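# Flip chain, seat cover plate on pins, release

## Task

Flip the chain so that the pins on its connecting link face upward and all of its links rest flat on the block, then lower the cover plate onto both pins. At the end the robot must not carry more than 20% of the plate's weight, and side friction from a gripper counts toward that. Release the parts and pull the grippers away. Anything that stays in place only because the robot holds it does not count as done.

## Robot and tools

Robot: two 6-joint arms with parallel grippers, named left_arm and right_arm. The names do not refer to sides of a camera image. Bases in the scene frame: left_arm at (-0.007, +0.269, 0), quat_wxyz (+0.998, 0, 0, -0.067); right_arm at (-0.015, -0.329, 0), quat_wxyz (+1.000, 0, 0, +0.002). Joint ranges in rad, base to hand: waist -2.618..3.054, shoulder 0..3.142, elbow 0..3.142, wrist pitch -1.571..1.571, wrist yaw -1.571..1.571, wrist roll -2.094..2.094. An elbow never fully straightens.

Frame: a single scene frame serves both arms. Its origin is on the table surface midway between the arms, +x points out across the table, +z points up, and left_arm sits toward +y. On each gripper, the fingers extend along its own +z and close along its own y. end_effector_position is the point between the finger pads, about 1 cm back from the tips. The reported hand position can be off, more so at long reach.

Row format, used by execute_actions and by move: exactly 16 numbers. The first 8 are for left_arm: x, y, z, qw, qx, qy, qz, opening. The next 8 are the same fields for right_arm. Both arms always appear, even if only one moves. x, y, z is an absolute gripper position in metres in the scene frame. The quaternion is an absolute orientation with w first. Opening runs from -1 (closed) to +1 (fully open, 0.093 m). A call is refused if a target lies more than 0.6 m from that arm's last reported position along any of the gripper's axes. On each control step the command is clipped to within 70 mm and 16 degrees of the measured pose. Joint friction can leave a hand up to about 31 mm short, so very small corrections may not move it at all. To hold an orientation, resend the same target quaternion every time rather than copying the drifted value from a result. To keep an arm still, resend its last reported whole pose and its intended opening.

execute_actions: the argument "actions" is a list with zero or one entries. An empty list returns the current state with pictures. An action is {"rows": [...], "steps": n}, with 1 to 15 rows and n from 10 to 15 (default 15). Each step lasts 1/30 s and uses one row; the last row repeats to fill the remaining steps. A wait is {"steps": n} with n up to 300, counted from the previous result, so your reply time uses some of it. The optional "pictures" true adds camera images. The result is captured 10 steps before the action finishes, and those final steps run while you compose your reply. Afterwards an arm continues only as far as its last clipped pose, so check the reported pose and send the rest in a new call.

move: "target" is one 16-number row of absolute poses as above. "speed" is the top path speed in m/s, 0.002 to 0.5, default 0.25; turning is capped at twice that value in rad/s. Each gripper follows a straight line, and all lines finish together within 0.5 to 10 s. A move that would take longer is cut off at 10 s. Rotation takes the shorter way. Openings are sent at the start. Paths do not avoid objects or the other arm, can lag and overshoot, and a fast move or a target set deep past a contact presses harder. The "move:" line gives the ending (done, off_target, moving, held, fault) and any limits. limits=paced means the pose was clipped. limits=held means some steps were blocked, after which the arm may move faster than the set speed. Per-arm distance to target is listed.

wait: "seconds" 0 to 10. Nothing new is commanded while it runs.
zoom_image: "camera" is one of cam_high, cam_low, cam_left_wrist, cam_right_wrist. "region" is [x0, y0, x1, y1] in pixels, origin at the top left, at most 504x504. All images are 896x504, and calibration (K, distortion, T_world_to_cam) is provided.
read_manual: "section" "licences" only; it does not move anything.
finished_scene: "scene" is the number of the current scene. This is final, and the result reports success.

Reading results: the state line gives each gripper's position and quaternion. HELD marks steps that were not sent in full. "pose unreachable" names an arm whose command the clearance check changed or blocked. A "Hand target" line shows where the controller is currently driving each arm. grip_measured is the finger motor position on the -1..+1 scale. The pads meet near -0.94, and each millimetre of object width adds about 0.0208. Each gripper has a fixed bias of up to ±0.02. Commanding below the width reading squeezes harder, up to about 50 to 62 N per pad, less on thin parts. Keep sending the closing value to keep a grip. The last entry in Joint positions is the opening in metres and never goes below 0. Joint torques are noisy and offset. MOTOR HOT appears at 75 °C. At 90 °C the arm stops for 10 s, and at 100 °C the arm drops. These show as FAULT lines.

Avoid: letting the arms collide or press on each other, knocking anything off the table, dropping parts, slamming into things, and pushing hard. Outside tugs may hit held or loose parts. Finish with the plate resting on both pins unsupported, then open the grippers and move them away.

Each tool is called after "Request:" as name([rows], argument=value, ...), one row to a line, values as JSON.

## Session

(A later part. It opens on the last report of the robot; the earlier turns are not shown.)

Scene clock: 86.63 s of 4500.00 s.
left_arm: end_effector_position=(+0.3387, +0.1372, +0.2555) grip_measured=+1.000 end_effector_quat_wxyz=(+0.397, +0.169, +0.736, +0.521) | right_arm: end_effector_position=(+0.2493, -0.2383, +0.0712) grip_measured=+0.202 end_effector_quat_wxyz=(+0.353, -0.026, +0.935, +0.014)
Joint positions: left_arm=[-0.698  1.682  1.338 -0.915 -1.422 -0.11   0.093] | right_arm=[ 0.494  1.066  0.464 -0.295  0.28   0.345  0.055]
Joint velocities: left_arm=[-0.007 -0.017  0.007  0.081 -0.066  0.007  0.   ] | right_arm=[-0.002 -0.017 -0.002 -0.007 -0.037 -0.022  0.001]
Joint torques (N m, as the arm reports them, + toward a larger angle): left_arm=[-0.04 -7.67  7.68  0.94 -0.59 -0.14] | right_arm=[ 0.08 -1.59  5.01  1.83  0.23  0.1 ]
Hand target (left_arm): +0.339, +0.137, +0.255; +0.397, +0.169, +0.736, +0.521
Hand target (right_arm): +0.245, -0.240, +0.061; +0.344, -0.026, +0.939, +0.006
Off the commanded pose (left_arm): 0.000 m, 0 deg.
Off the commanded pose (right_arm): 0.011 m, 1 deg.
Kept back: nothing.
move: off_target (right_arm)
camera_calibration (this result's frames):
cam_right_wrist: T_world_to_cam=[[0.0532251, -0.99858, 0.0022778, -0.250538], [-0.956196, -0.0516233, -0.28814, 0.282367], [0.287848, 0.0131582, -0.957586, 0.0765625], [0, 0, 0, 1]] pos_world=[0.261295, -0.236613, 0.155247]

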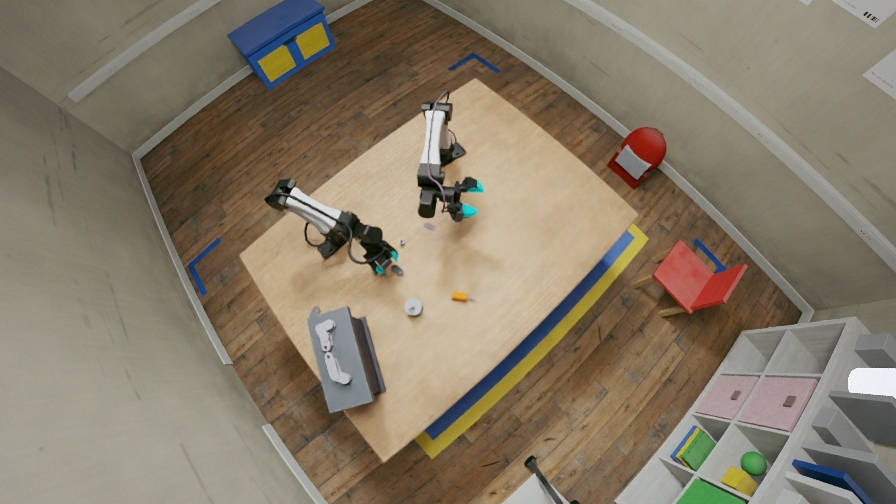

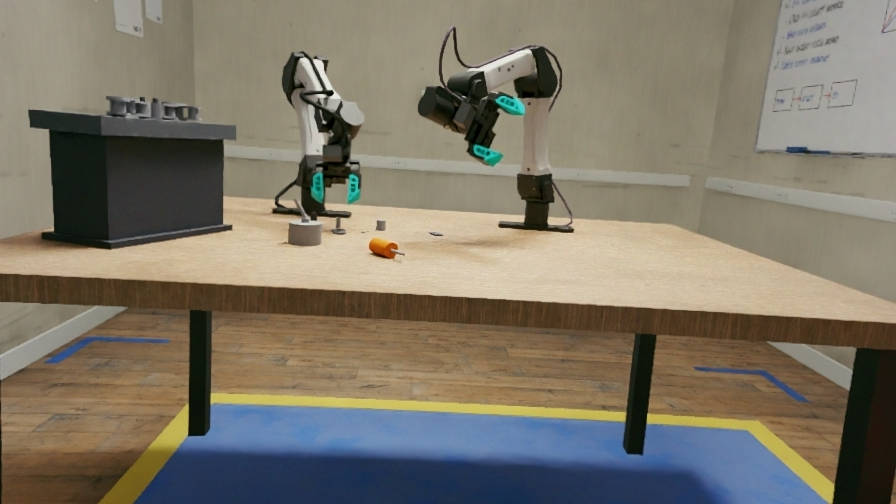

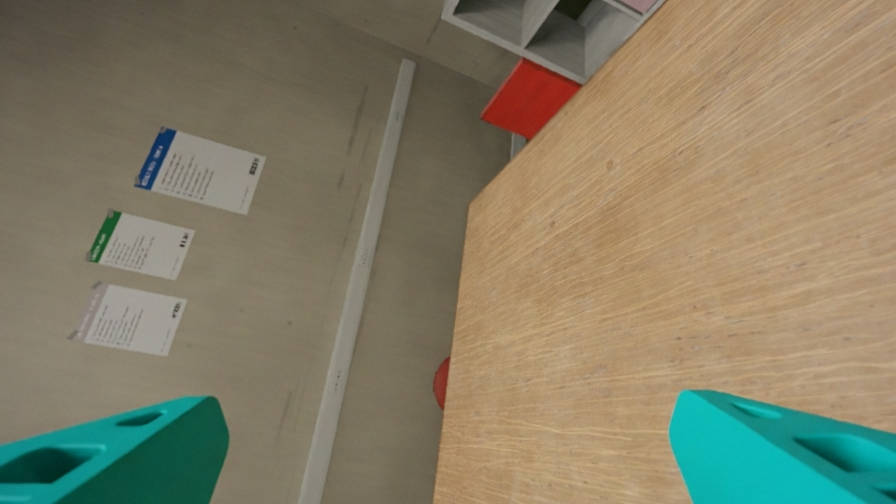

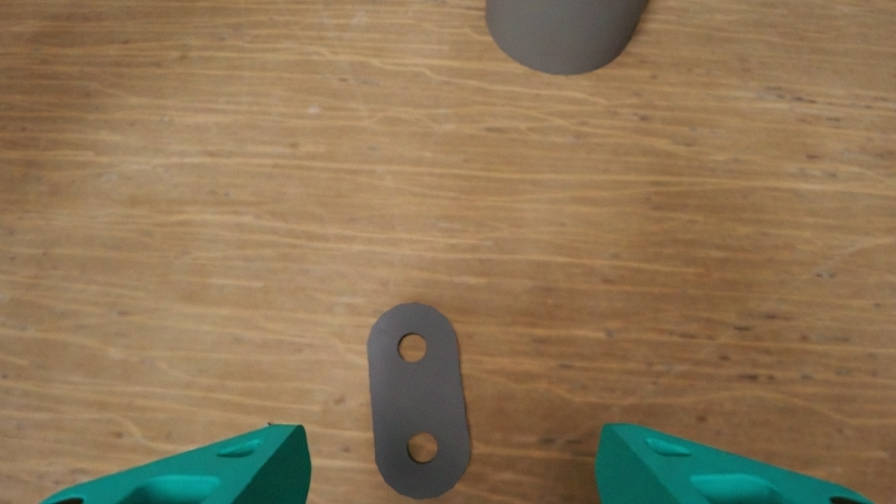

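Request:
move(target=[0.3387,0.1372,0.2555,0.397,0.169,0.736,0.521,1,0.261,-0.227,0.03,0.241,-0.08,0.967,0.02,0.1], speed=0.1)

Request:
move(target=[0.3387,0.1372,0.2555,0.397,0.169,0.736,0.521,1,0.261,-0.227,0.0,0.241,-0.08,0.967,0.02,0.1], speed=0.03)

Request:
zoom_image(camera="cam_low", region=[290, 180, 390, 250])

Scene clock: 88.73 s of 4500.00 s.
left_arm: end_effector_position=(+0.3387, +0.1372, +0.2555) grip_measured=+1.000 end_effector_quat_wxyz=(+0.397, +0.169, +0.736, +0.521) | right_arm: end_effector_position=(+0.2529, -0.2296, +0.0264) grip_measured=+0.102 end_effector_quat_wxyz=(+0.240, -0.079, +0.968, +0.015)
Joint positions: left_arm=[-0.698  1.682  1.338 -0.915 -1.422 -0.11   0.093] | right_arm=[ 0.431  1.34   0.563 -0.326  0.134  0.24   0.05 ]
Joint velocities: left_arm=[-0.012  0.002  0.007 -0.051 -0.022  0.081  0.   ] | right_arm=[-0.002  0.007  0.007  0.066 -0.051  0.066  0.   ]
Joint torques (N m, as the arm reports them, + toward a larger angle): left_arm=[-0.13 -7.7   7.65  0.94 -0.62 -0.15] | right_arm=[-1.3  -3.37  7.64  1.32 -0.04 -0.07]
Hand target (left_arm): +0.339, +0.137, +0.255; +0.397, +0.169, +0.736, +0.521
Hand target (right_arm): +0.260, -0.227, +0.030; +0.241, -0.080, +0.967, +0.019
Off the commanded pose (left_arm): 0.000 m, 0 deg.
Off the commanded pose (right_arm): 0.009 m, 1 deg.
Kept back: nothing.
move: done
camera_calibration (this result's frames):
cam_right_wrist: T_world_to_cam=[[0.158129, -0.98721, 0.0203, -0.266342], [-0.985723, -0.159029, -0.0553245, 0.25004], [0.0578452, -0.0112618, -0.998262, 0.0861189], [0, 0, 0, 1]] pos_world=[0.283605, -0.222202, 0.105209]

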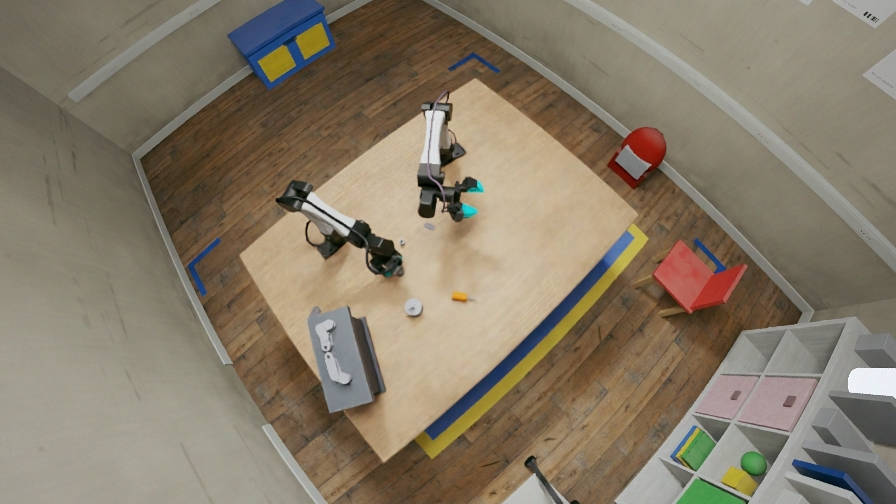

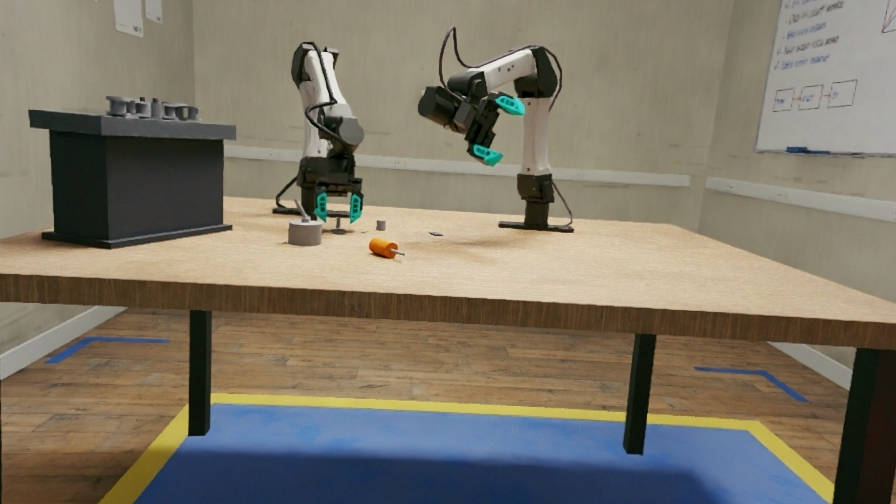

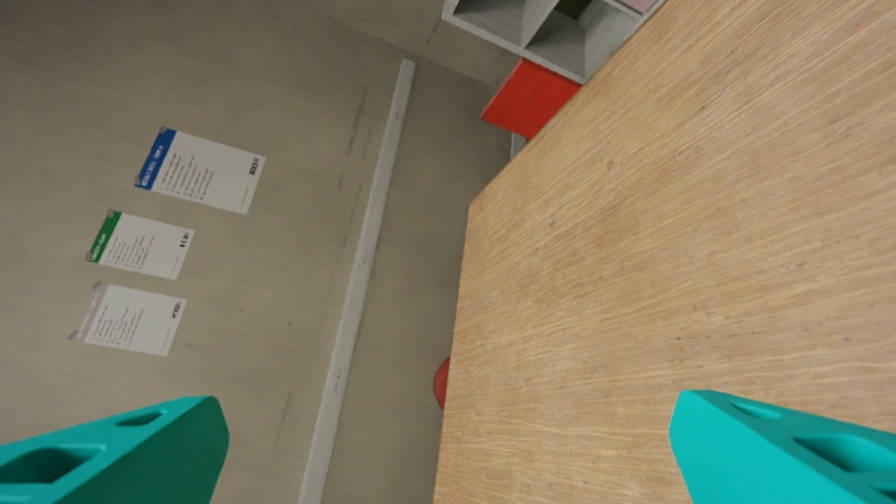

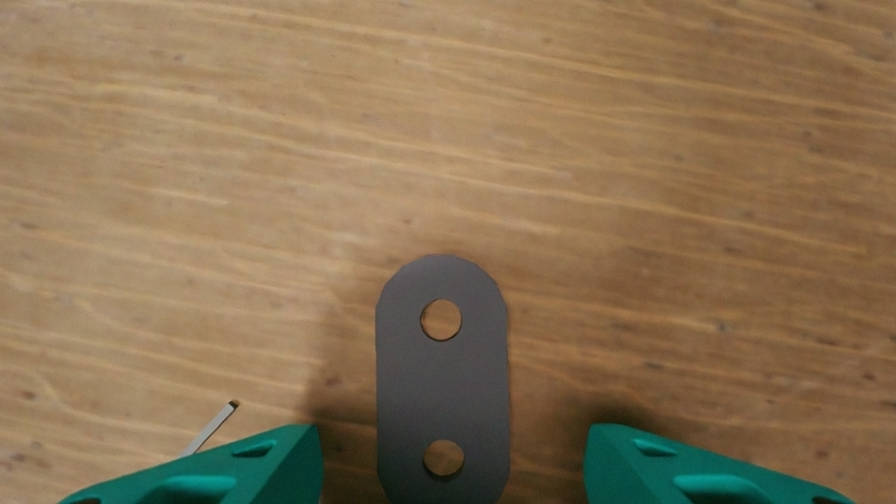

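Scene clock: 90.17 s of 4500.00 s.
left_arm: end_effector_position=(+0.3387, +0.1372, +0.2555) grip_measured=+1.000 end_effector_quat_wxyz=(+0.397, +0.169, +0.736, +0.521) | right_arm: end_effector_position=(+0.2661, -0.2225, +0.0111) grip_measured=+0.102 end_effector_quat_wxyz=(+0.254, -0.079, +0.964, +0.023)
Joint positions: left_arm=[-0.698  1.682  1.338 -0.915 -1.422 -0.11   0.093] | right_arm=[ 0.431  1.432  0.543 -0.182  0.129  0.237  0.05 ]
Joint velocities: left_arm=[-0.007 -0.002 -0.007 -0.066  0.022 -0.051  0.   ] | right_arm=[ 0.017  0.007 -0.022  0.037  0.022 -0.037 -0.   ]
Joint torques (N m, as the arm reports them, + toward a larger angle): left_arm=[ 0.01 -7.73  7.74  0.96 -0.59 -0.17] | right_arm=[-1.37 -3.94  4.03  1.57 -0.04 -0.07]
Hand target (left_arm): +0.339, +0.137, +0.255; +0.397, +0.169, +0.736, +0.521
Hand target (right_arm): +0.260, -0.227, +0.000; +0.240, -0.080, +0.967, +0.020
Off the commanded pose (left_arm): 0.000 m, 0 deg.
Off the commanded pose (right_arm): 0.013 m, 2 deg.
Kept back: nothing.
move: off_target (right_arm)
camera_calibration (this result's frames):
cam_right_wrist: T_world_to_cam=[[0.162172, -0.986729, 0.00807152, -0.261925], [-0.983062, -0.162267, -0.0851935, 0.262259], [0.0853727, 0.00588122, -0.996332, 0.0666681], [0, 0, 0, 1]] pos_world=[0.294602, -0.216285, 0.0908805]

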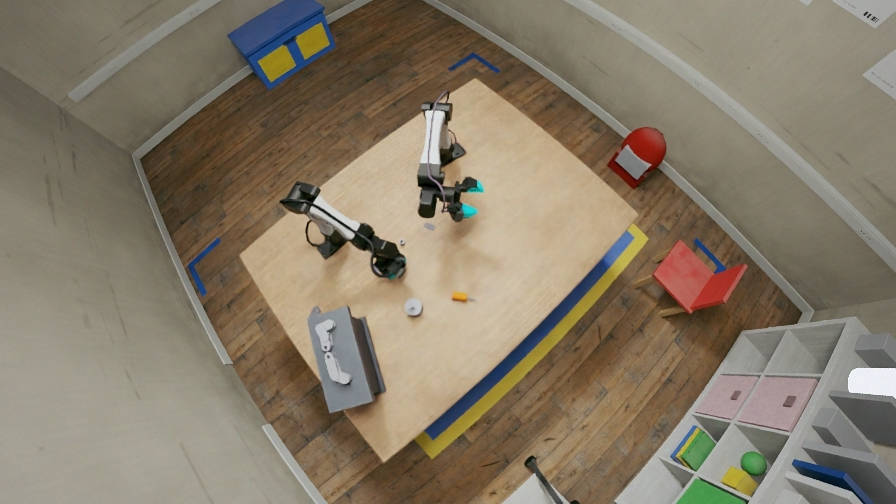

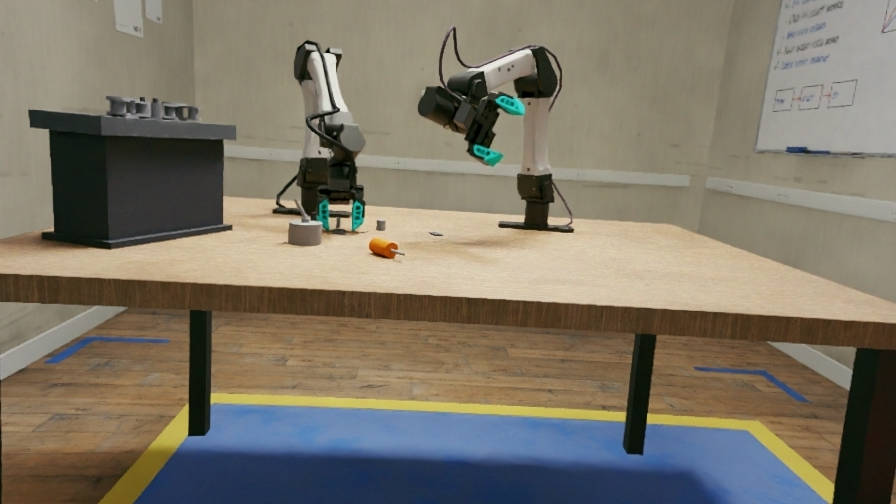

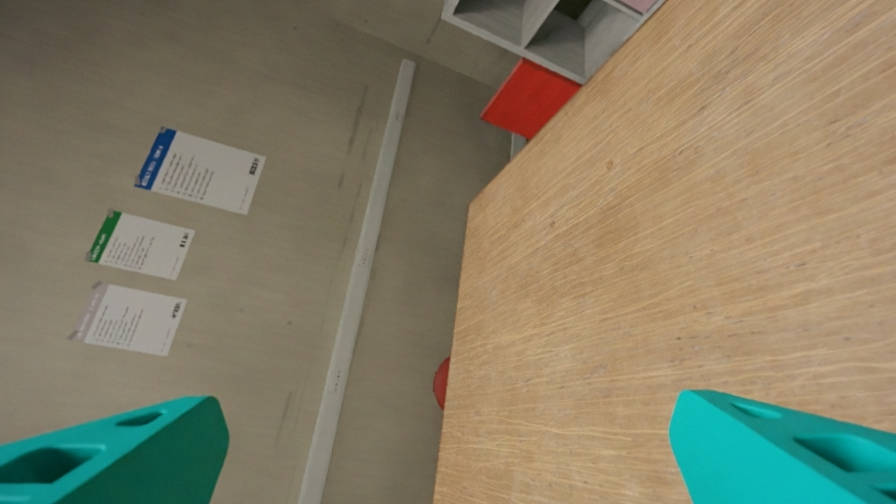

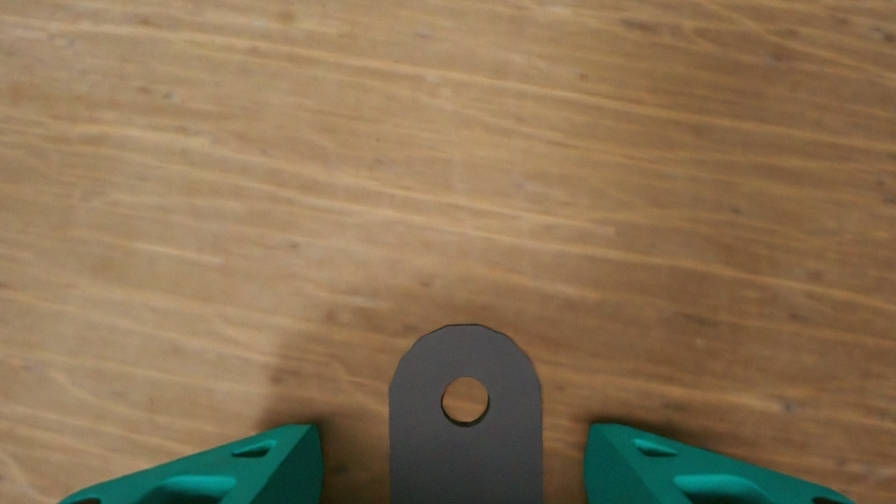

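Region (290, 180, 390, 250) of cam_low's 896x504 image, scaled by 5.040, with more detail than that image has; it fills the top 353 rows of this view, and the rest is white.

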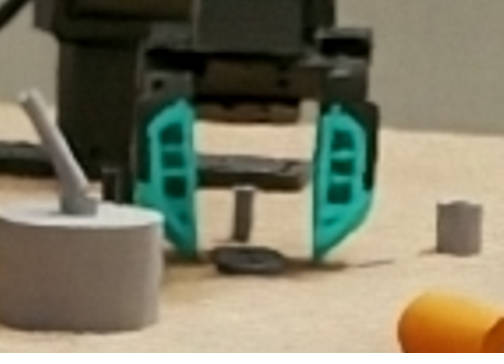

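Request:
move(target=[0.3387,0.1372,0.2555,0.397,0.169,0.736,0.521,1,0.258,-0.227,-0.004,0.241,-0.08,0.967,0.02,0.1], speed=0.03)

Request:
move(target=[0.3387,0.1372,0.2555,0.397,0.169,0.736,0.521,1,0.258,-0.227,-0.004,0.241,-0.08,0.967,0.02,-0.55])

Request:
move(target=[0.3387,0.1372,0.2555,0.397,0.169,0.736,0.521,1,0.29,-0.3,0.31,0.258,0,0.966,0,-0.55], speed=0.2)

Request:
move(target=[0.3387,0.1372,0.2555,0.397,0.169,0.736,0.521,1,0.4,-0.579,0.295,0.255,0.176,0.95,-0.047,-0.55], speed=0.2)

Scene clock: 91.73 s of 4500.00 s.
left_arm: end_effector_position=(+0.3387, +0.1372, +0.2555) grip_measured=+1.000 end_effector_quat_wxyz=(+0.397, +0.169, +0.736, +0.521) | right_arm: end_effector_position=(+0.2650, -0.2230, +0.0086) grip_measured=+0.102 end_effector_quat_wxyz=(+0.256, -0.079, +0.963, +0.023)
Joint positions: left_arm=[-0.698  1.682  1.338 -0.915 -1.422 -0.11   0.093] | right_arm=[ 0.431  1.432  0.527 -0.161  0.129  0.237  0.05 ]
Joint velocities: left_arm=[ 0.002 -0.012 -0.012 -0.066 -0.022 -0.007  0.   ] | right_arm=[-0.027  0.022  0.002  0.081 -0.007  0.022 -0.001]
Joint torques (N m, as the arm reports them, + toward a larger angle): left_arm=[-0.12 -7.82  7.8   0.94 -0.58 -0.15] | right_arm=[-1.01 -3.8   3.89  1.58 -0.03 -0.03]
Hand target (left_arm): +0.339, +0.137, +0.255; +0.397, +0.169, +0.736, +0.521
Hand target (right_arm): +0.257, -0.227, -0.003; +0.241, -0.080, +0.967, +0.020
Off the commanded pose (left_arm): 0.000 m, 0 deg.
Off the commanded pose (right_arm): 0.015 m, 2 deg.
Kept back: nothing.
move: off_target (right_arm)
camera_calibration (this result's frames):
cam_right_wrist: T_world_to_cam=[[0.162134, -0.986747, 0.0065343, -0.262207], [-0.982606, -0.162055, -0.0906849, 0.260873], [0.090542, 0.0082825, -0.995858, 0.0634728], [0, 0, 0, 1]] pos_world=[0.293101, -0.216982, 0.0885804]

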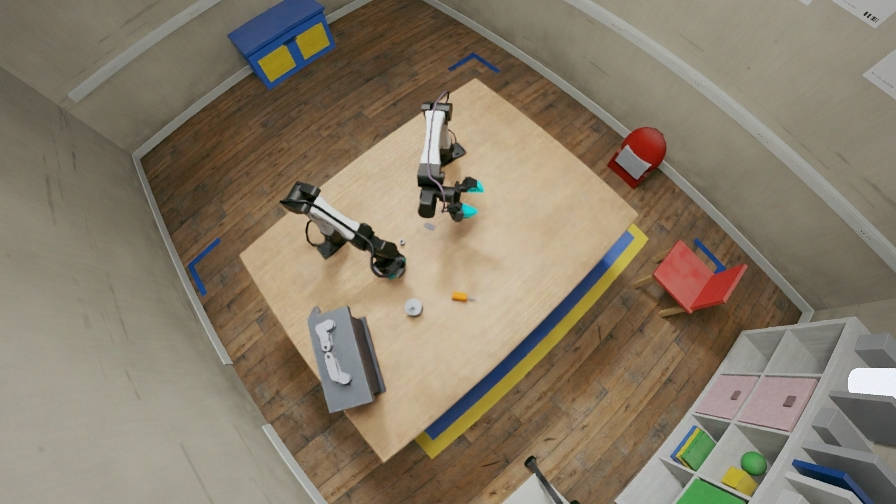

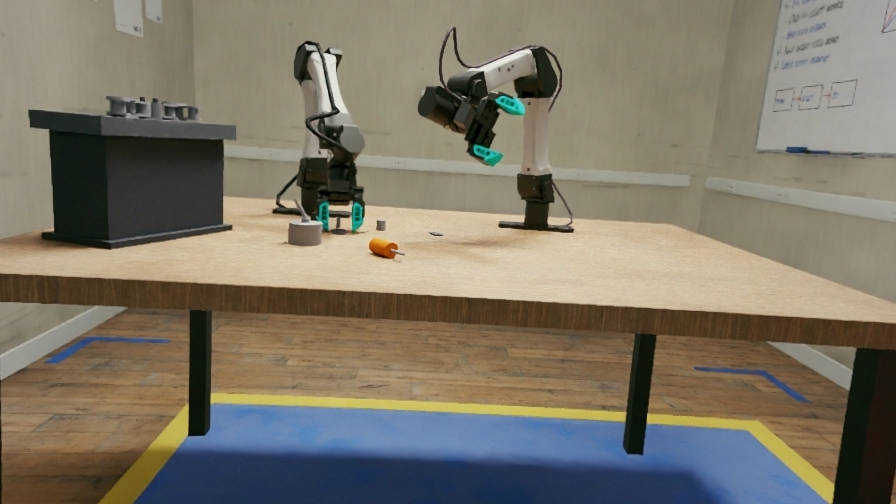

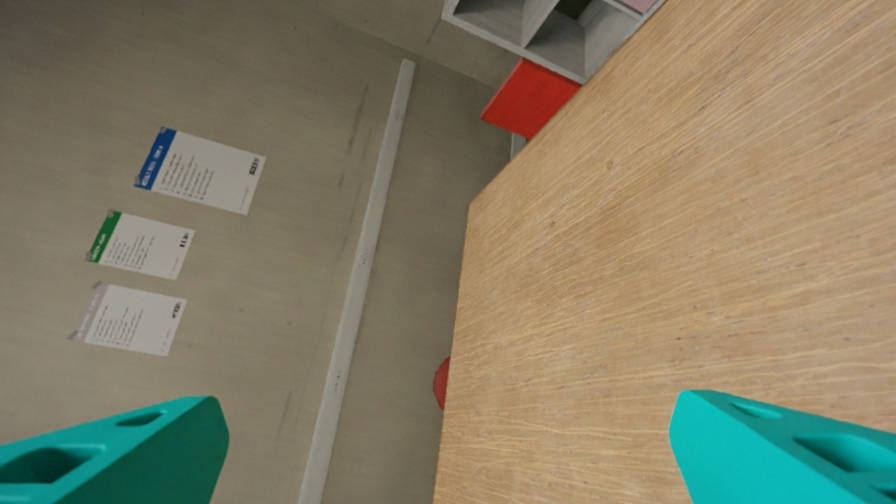

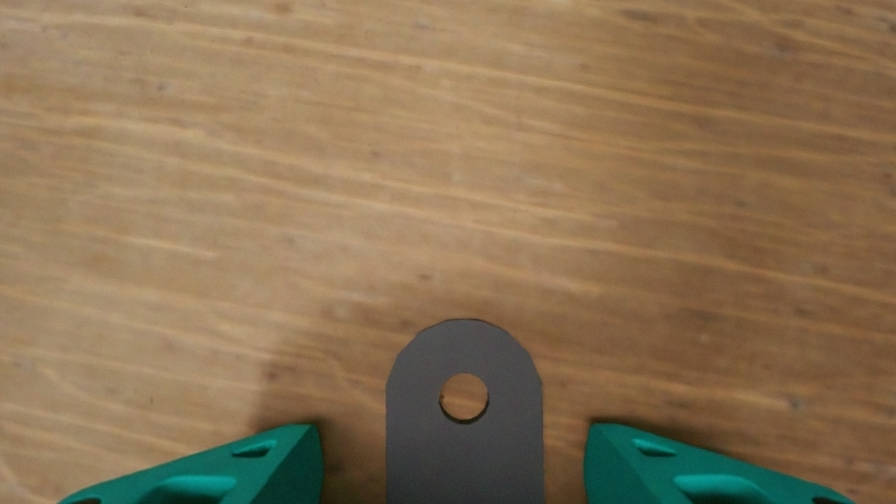

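Scene clock: 92.43 s of 4500.00 s.
left_arm: end_effector_position=(+0.3387, +0.1372, +0.2555) grip_measured=+1.000 end_effector_quat_wxyz=(+0.397, +0.169, +0.736, +0.521) | right_arm: end_effector_position=(+0.2650, -0.2230, +0.0086) grip_measured=-0.532 end_effector_quat_wxyz=(+0.256, -0.079, +0.963, +0.024)
Joint positions: left_arm=[-0.698  1.682  1.338 -0.915 -1.422 -0.11   0.093] | right_arm=[ 0.431  1.432  0.527 -0.161  0.129  0.238  0.02 ]
Joint velocities: left_arm=[ 0.002 -0.007  0.002  0.022 -0.007 -0.066  0.   ] | right_arm=[ 0.007 -0.002  0.007 -0.022 -0.022  0.051 -0.   ]
Joint torques (N m, as the arm reports them, + toward a larger angle): left_arm=[-0.09 -7.81  7.74  0.98 -0.62 -0.12] | right_arm=[-0.94 -3.71  3.92  1.58 -0.01 -0.01]
Hand target (left_arm): +0.339, +0.137, +0.255; +0.397, +0.169, +0.736, +0.521
Hand target (right_arm): +0.257, -0.227, -0.003; +0.241, -0.080, +0.967, +0.020
Off the commanded pose (left_arm): 0.000 m, 0 deg.
Off the commanded pose (right_arm): 0.015 m, 2 deg.
Kept back: nothing.
move: off_target (right_arm)
camera_calibration (this result's frames):
cam_right_wrist: T_world_to_cam=[[0.161808, -0.986802, 0.00634465, -0.262131], [-0.982663, -0.161712, -0.090683, 0.260964], [0.0905121, 0.00843859, -0.99586, 0.0635155], [0, 0, 0, 1]] pos_world=[0.293106, -0.217006, 0.0885806]

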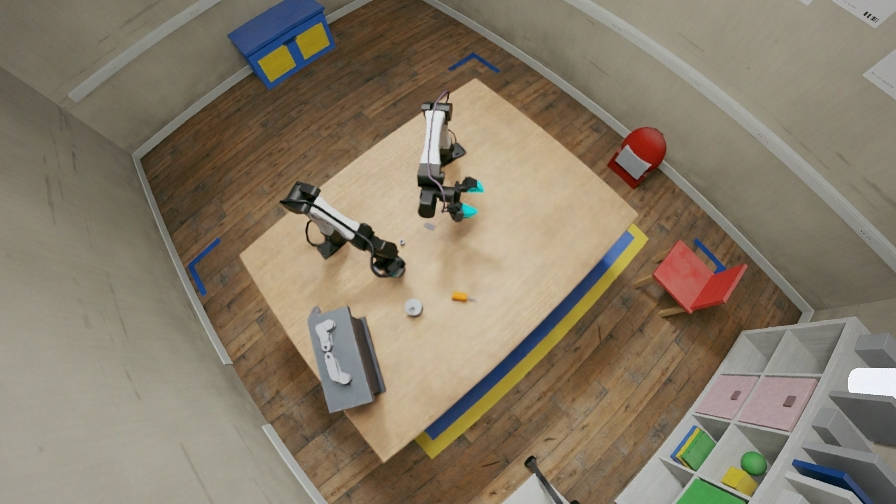

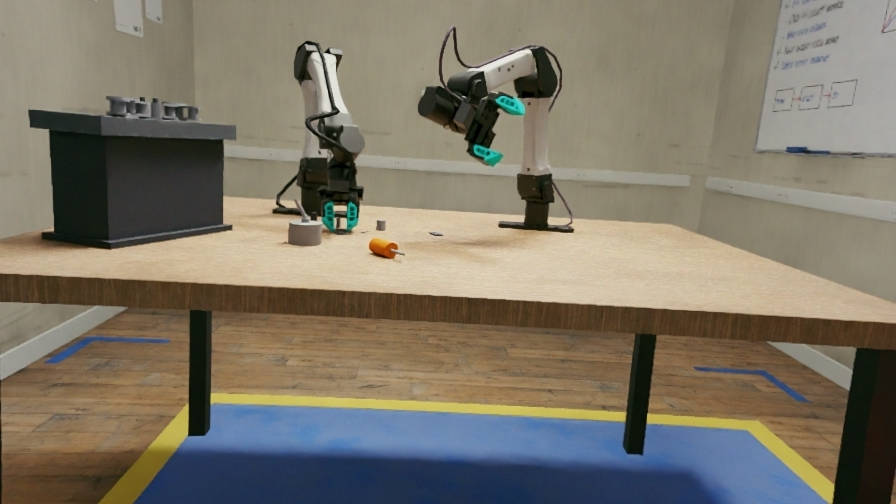

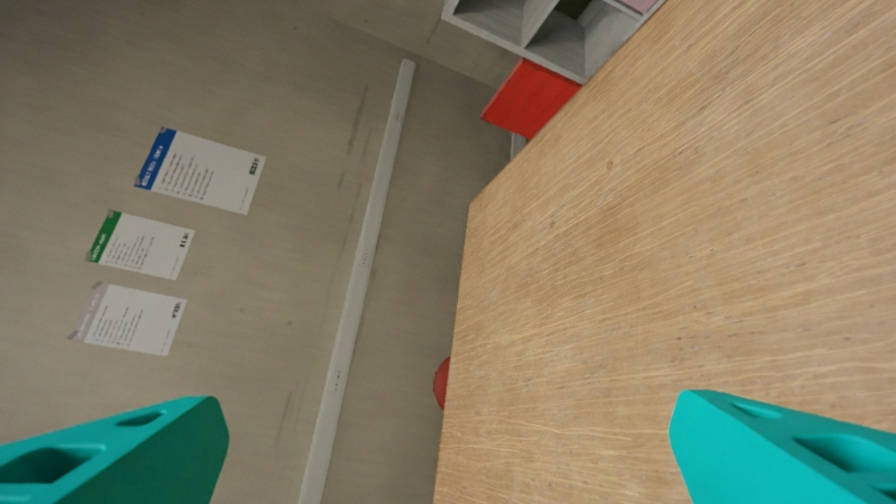

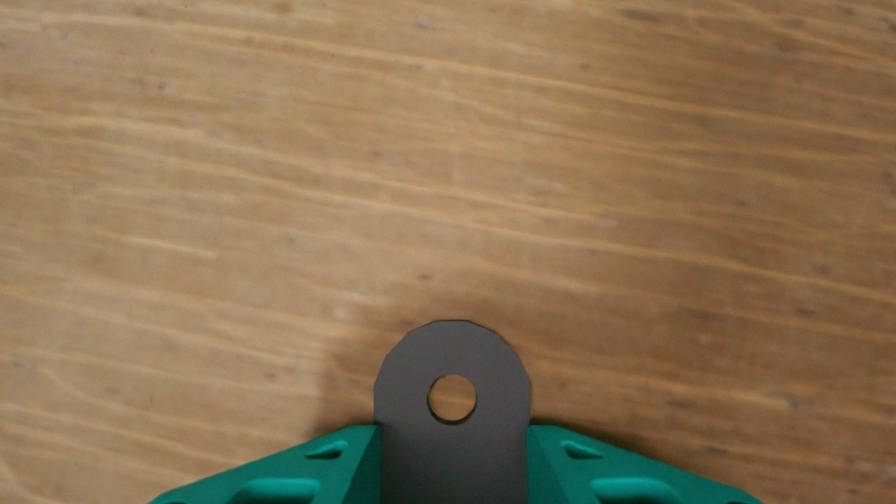

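Scene clock: 94.73 s of 4500.00 s.
left_arm: end_effector_position=(+0.3387, +0.1372, +0.2555) grip_measured=+1.000 end_effector_quat_wxyz=(+0.397, +0.169, +0.736, +0.521) | right_arm: end_effector_position=(+0.2898, -0.2976, +0.3047) grip_measured=-0.532 end_effector_quat_wxyz=(+0.251, +0.001, +0.968, -0.000)
Joint positions: left_arm=[-0.698  1.682  1.338 -0.915 -1.422 -0.11   0.093] | right_arm=[ 0.138  1.423  1.781 -1.426  0.07   0.126  0.02 ]
Joint velocities: left_arm=[-0.002 -0.012 -0.002 -0.051 -0.022 -0.081  0.   ] | right_arm=[-0.022 -0.002  0.002 -0.037  0.007  0.007  0.   ]
Joint torques (N m, as the arm reports them, + toward a larger angle): left_arm=[-0.16 -7.79  7.68  0.95 -0.62 -0.13] | right_arm=[-1.23 -3.91  7.3   1.43 -0.08 -0.06]
Hand target (left_arm): +0.339, +0.137, +0.255; +0.397, +0.169, +0.736, +0.521
Hand target (right_arm): +0.295, -0.298, +0.310; +0.257, +0.001, +0.966, +0.003
Off the commanded pose (left_arm): 0.000 m, 0 deg.
Off the commanded pose (right_arm): 0.006 m, 1 deg.
Kept back: nothing.
move: done
camera_calibration (this result's frames):
cam_right_wrist: T_world_to_cam=[[-0.00492159, -0.999924, 0.0112711, -0.298721], [-0.996935, 0.00402622, -0.0781282, 0.349696], [0.0780769, -0.0116211, -0.99688, 0.354685], [0, 0, 0, 1]] pos_world=[0.319461, -0.295984, 0.384266]

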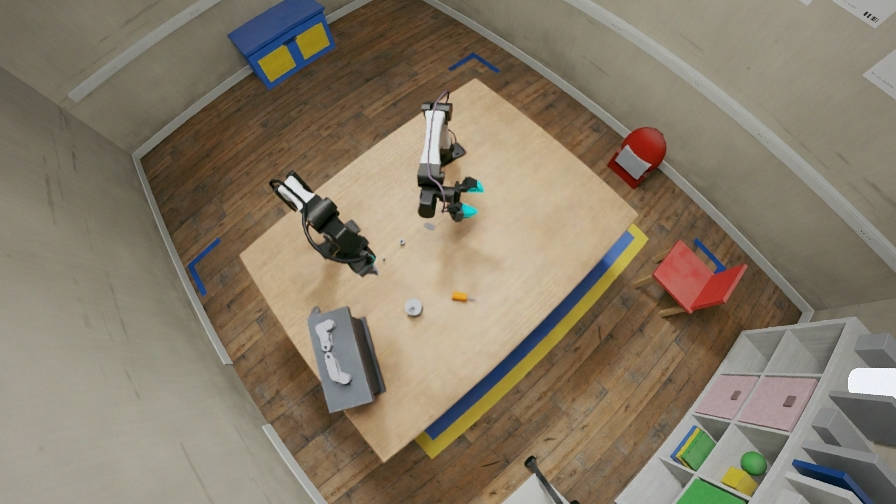

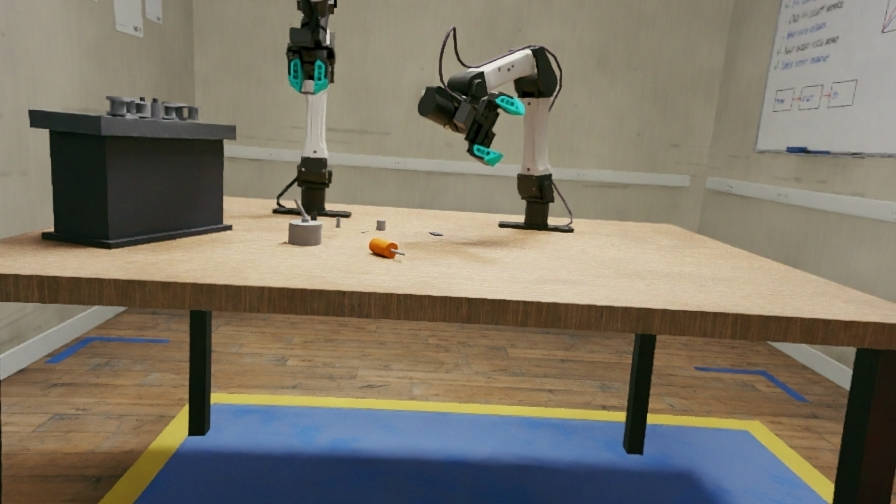

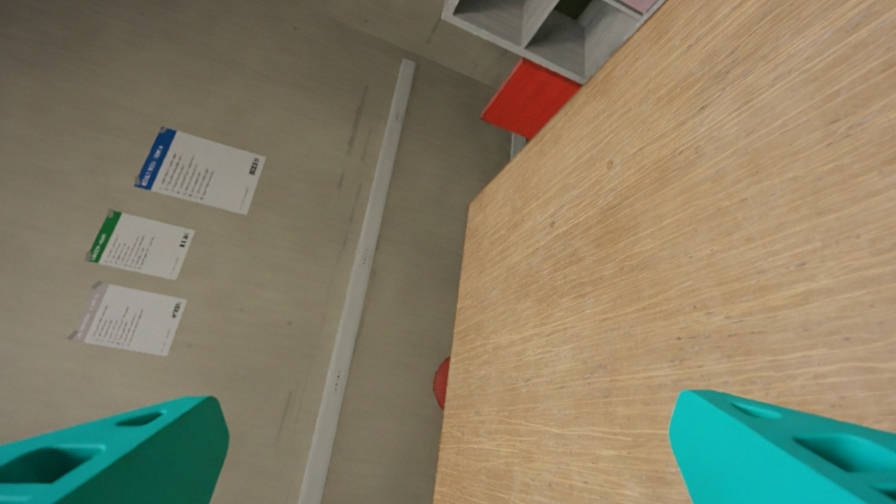

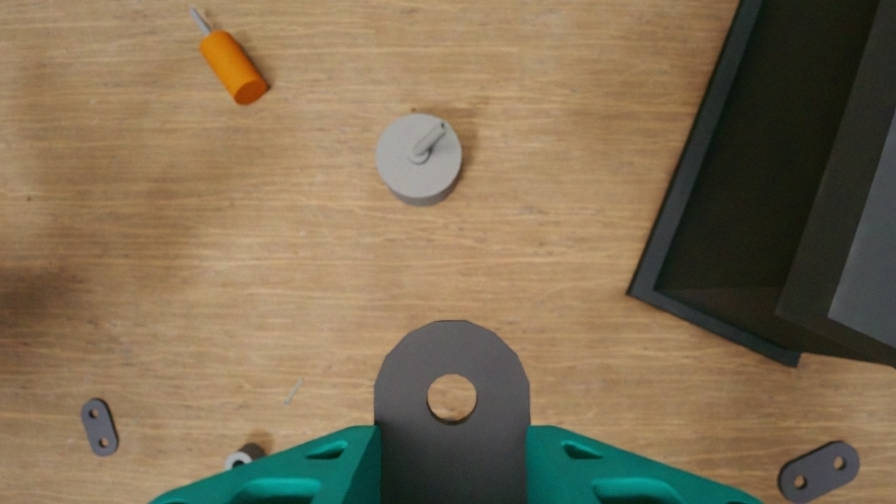

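Scene clock: 96.93 s of 4500.00 s.
left_arm: end_effector_position=(+0.3387, +0.1372, +0.2555) grip_measured=+1.000 end_effector_quat_wxyz=(+0.397, +0.169, +0.736, +0.521) | right_arm: end_effector_position=(+0.3976, -0.5791, +0.2869) grip_measured=-0.532 end_effector_quat_wxyz=(+0.256, +0.184, +0.948, -0.045)
Joint positions: left_arm=[-0.698  1.682  1.338 -0.915 -1.422 -0.11   0.093] | right_arm=[-0.587  2.221  2.738 -1.573 -0.109 -0.171  0.02 ]
Joint velocities: left_arm=[ 0.007  0.012 -0.002 -0.066 -0.007  0.066  0.   ] | right_arm=[-0.002 -0.012 -0.012  0.007  0.022  0.066 -0.002]
Joint torques (N m, as the arm reports them, + toward a larger angle): left_arm=[-0.05 -7.77  7.69  0.93 -0.63 -0.14] | right_arm=[ -0.74 -11.07   6.73   1.4   -0.22  -0.07]
Hand target (left_arm): +0.339, +0.137, +0.255; +0.397, +0.169, +0.736, +0.521
Hand target (right_arm): +0.400, -0.579, +0.292; +0.267, +0.178, +0.946, -0.044
Off the commanded pose (left_arm): 0.000 m, 0 deg.
Off the commanded pose (right_arm): 0.008 m, 1 deg.
joint sent to its limit (right arm) — the command would take joint 4 (wrist pitch) past its lower limit, so that joint was sent only as far as its limit.
Kept back: nothing.
move: done
camera_calibration (this result's frames):
cam_right_wrist: T_world_to_cam=[[-0.373323, -0.9277, 0.00168733, -0.388397], [-0.923465, 0.371444, -0.096131, 0.645685], [0.088554, -0.0374461, -0.995367, 0.305719], [0, 0, 0, 1]] pos_world=[0.424197, -0.588703, 0.367029]

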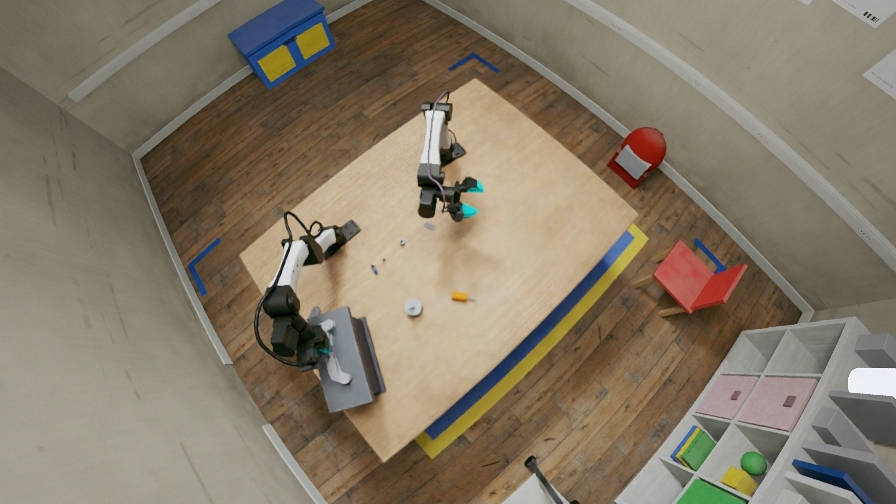

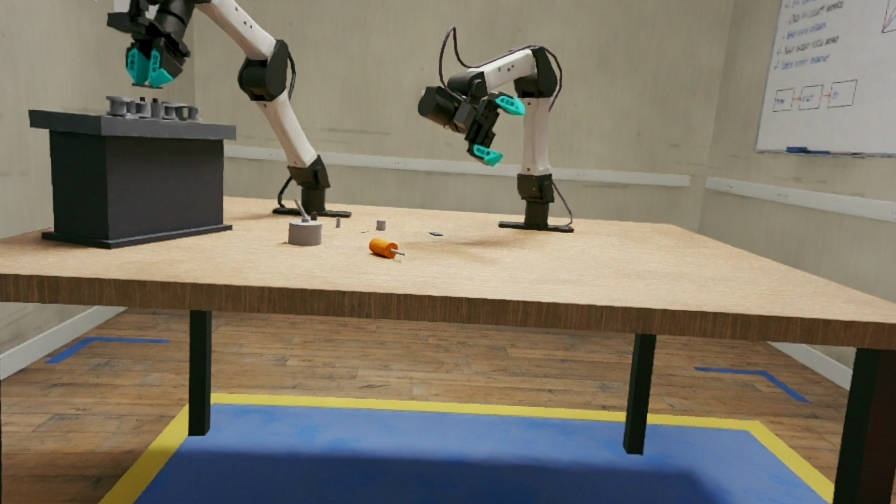

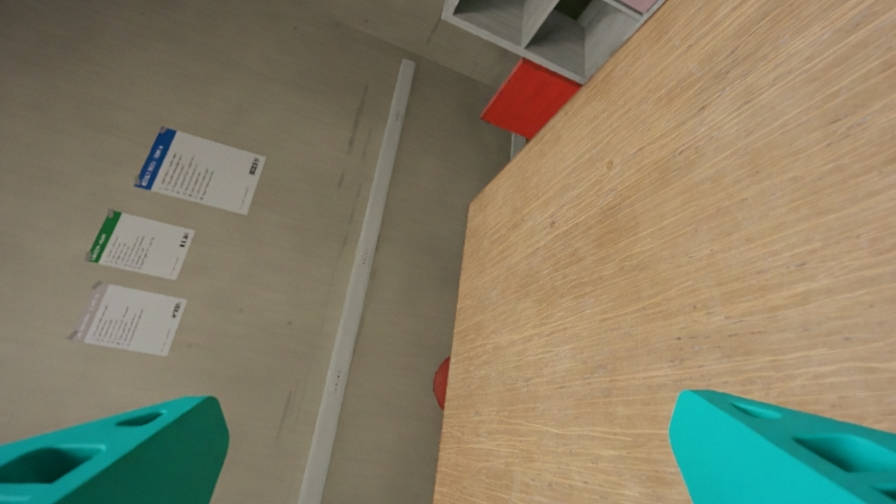

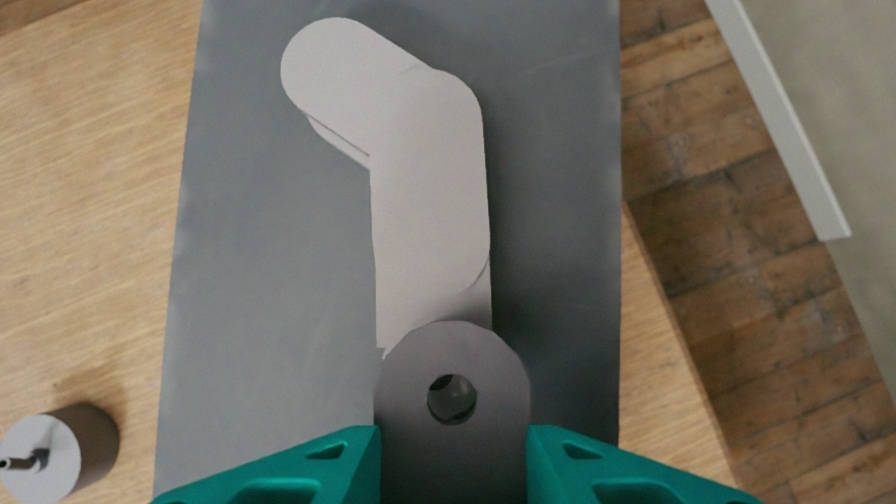

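Request:
move(target=[0.3387,0.1372,0.2555,0.397,0.169,0.736,0.521,1,0.402,-0.576,0.278,0.256,0.168,0.951,-0.045,-0.55], speed=0.03)

Scene clock: 99.53 s of 4500.00 s.
left_arm: end_effector_position=(+0.3387, +0.1372, +0.2555) grip_measured=+1.000 end_effector_quat_wxyz=(+0.397, +0.169, +0.736, +0.521) | right_arm: end_effector_position=(+0.3993, -0.5800, +0.2718) grip_measured=-0.533 end_effector_quat_wxyz=(+0.244, +0.177, +0.953, -0.041)
Joint positions: left_arm=[-0.698  1.682  1.338 -0.915 -1.422 -0.11   0.093] | right_arm=[-0.587  2.188  2.615 -1.51  -0.11  -0.187  0.02 ]
Joint velocities: left_arm=[-0.002 -0.012  0.002 -0.037 -0.022 -0.081  0.   ] | right_arm=[-0.017 -0.007 -0.056  0.037 -0.066 -0.037 -0.   ]
Joint torques (N m, as the arm reports them, + toward a larger angle): left_arm=[-0.17 -7.85  7.72  0.97 -0.62 -0.14] | right_arm=[  0.   -13.44   3.55   1.61  -0.13  -0.08]
Hand target (left_arm): +0.339, +0.137, +0.255; +0.397, +0.169, +0.736, +0.521
Hand target (right_arm): +0.402, -0.576, +0.278; +0.255, +0.168, +0.951, -0.045
Off the commanded pose (left_arm): 0.000 m, 0 deg.
Off the commanded pose (right_arm): 0.008 m, 2 deg.
Kept back: nothing.
move: done
camera_calibration (this result's frames):
cam_right_wrist: T_world_to_cam=[[-0.36024, -0.932855, 0.00305813, -0.397222], [-0.930672, 0.359169, -0.0696178, 0.634714], [0.0638449, -0.0279253, -0.997569, 0.30642], [0, 0, 0, 1]] pos_world=[0.428052, -0.589963, 0.351077]

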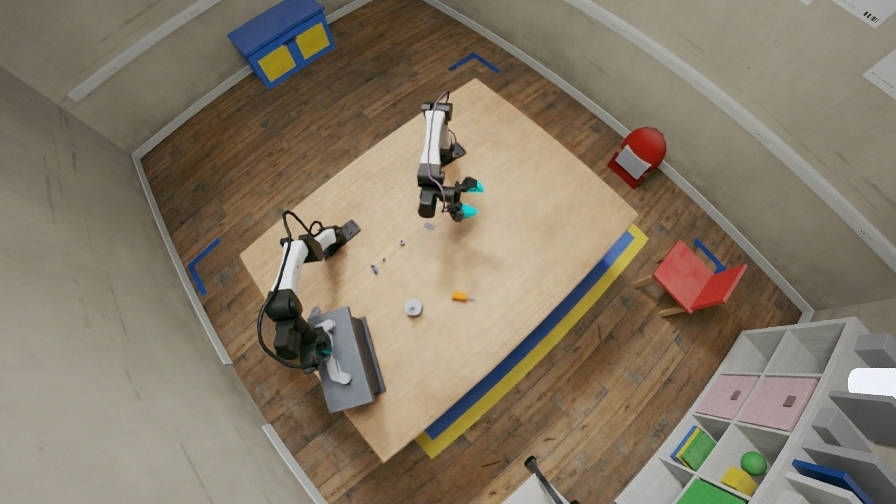

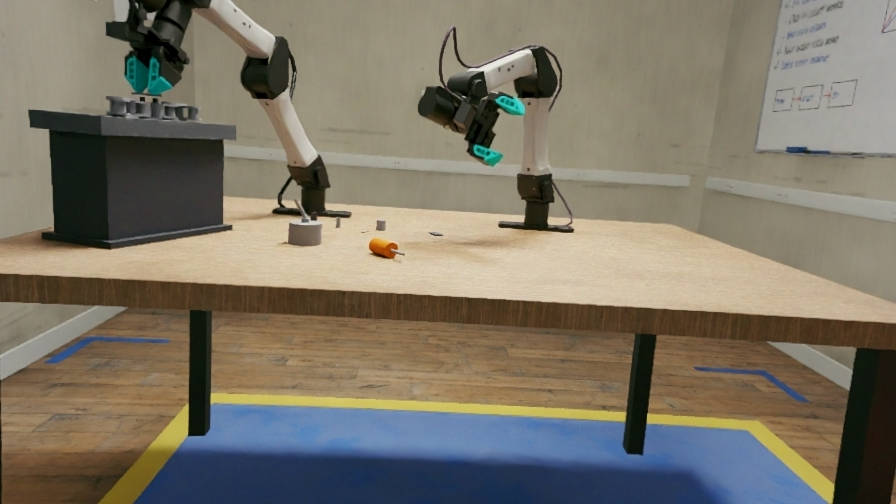

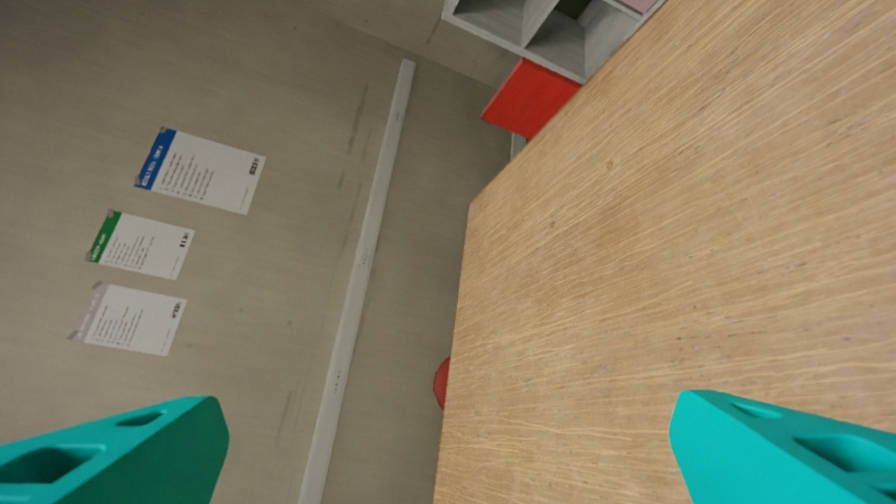

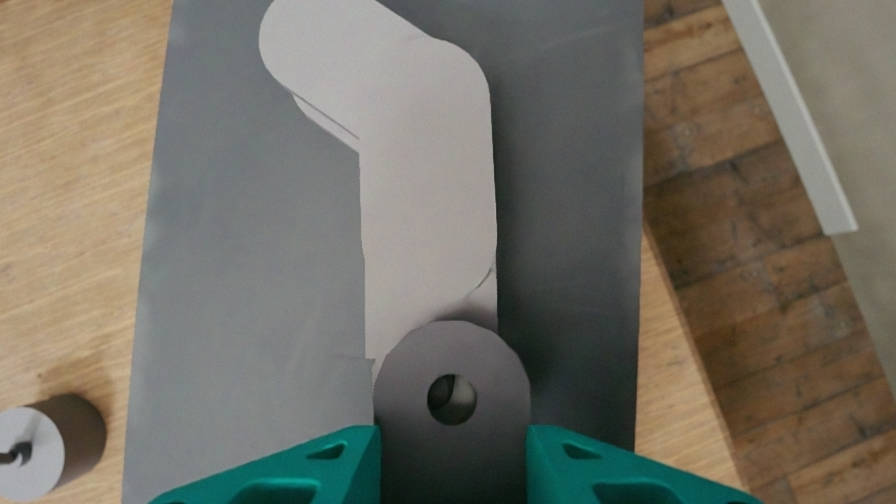

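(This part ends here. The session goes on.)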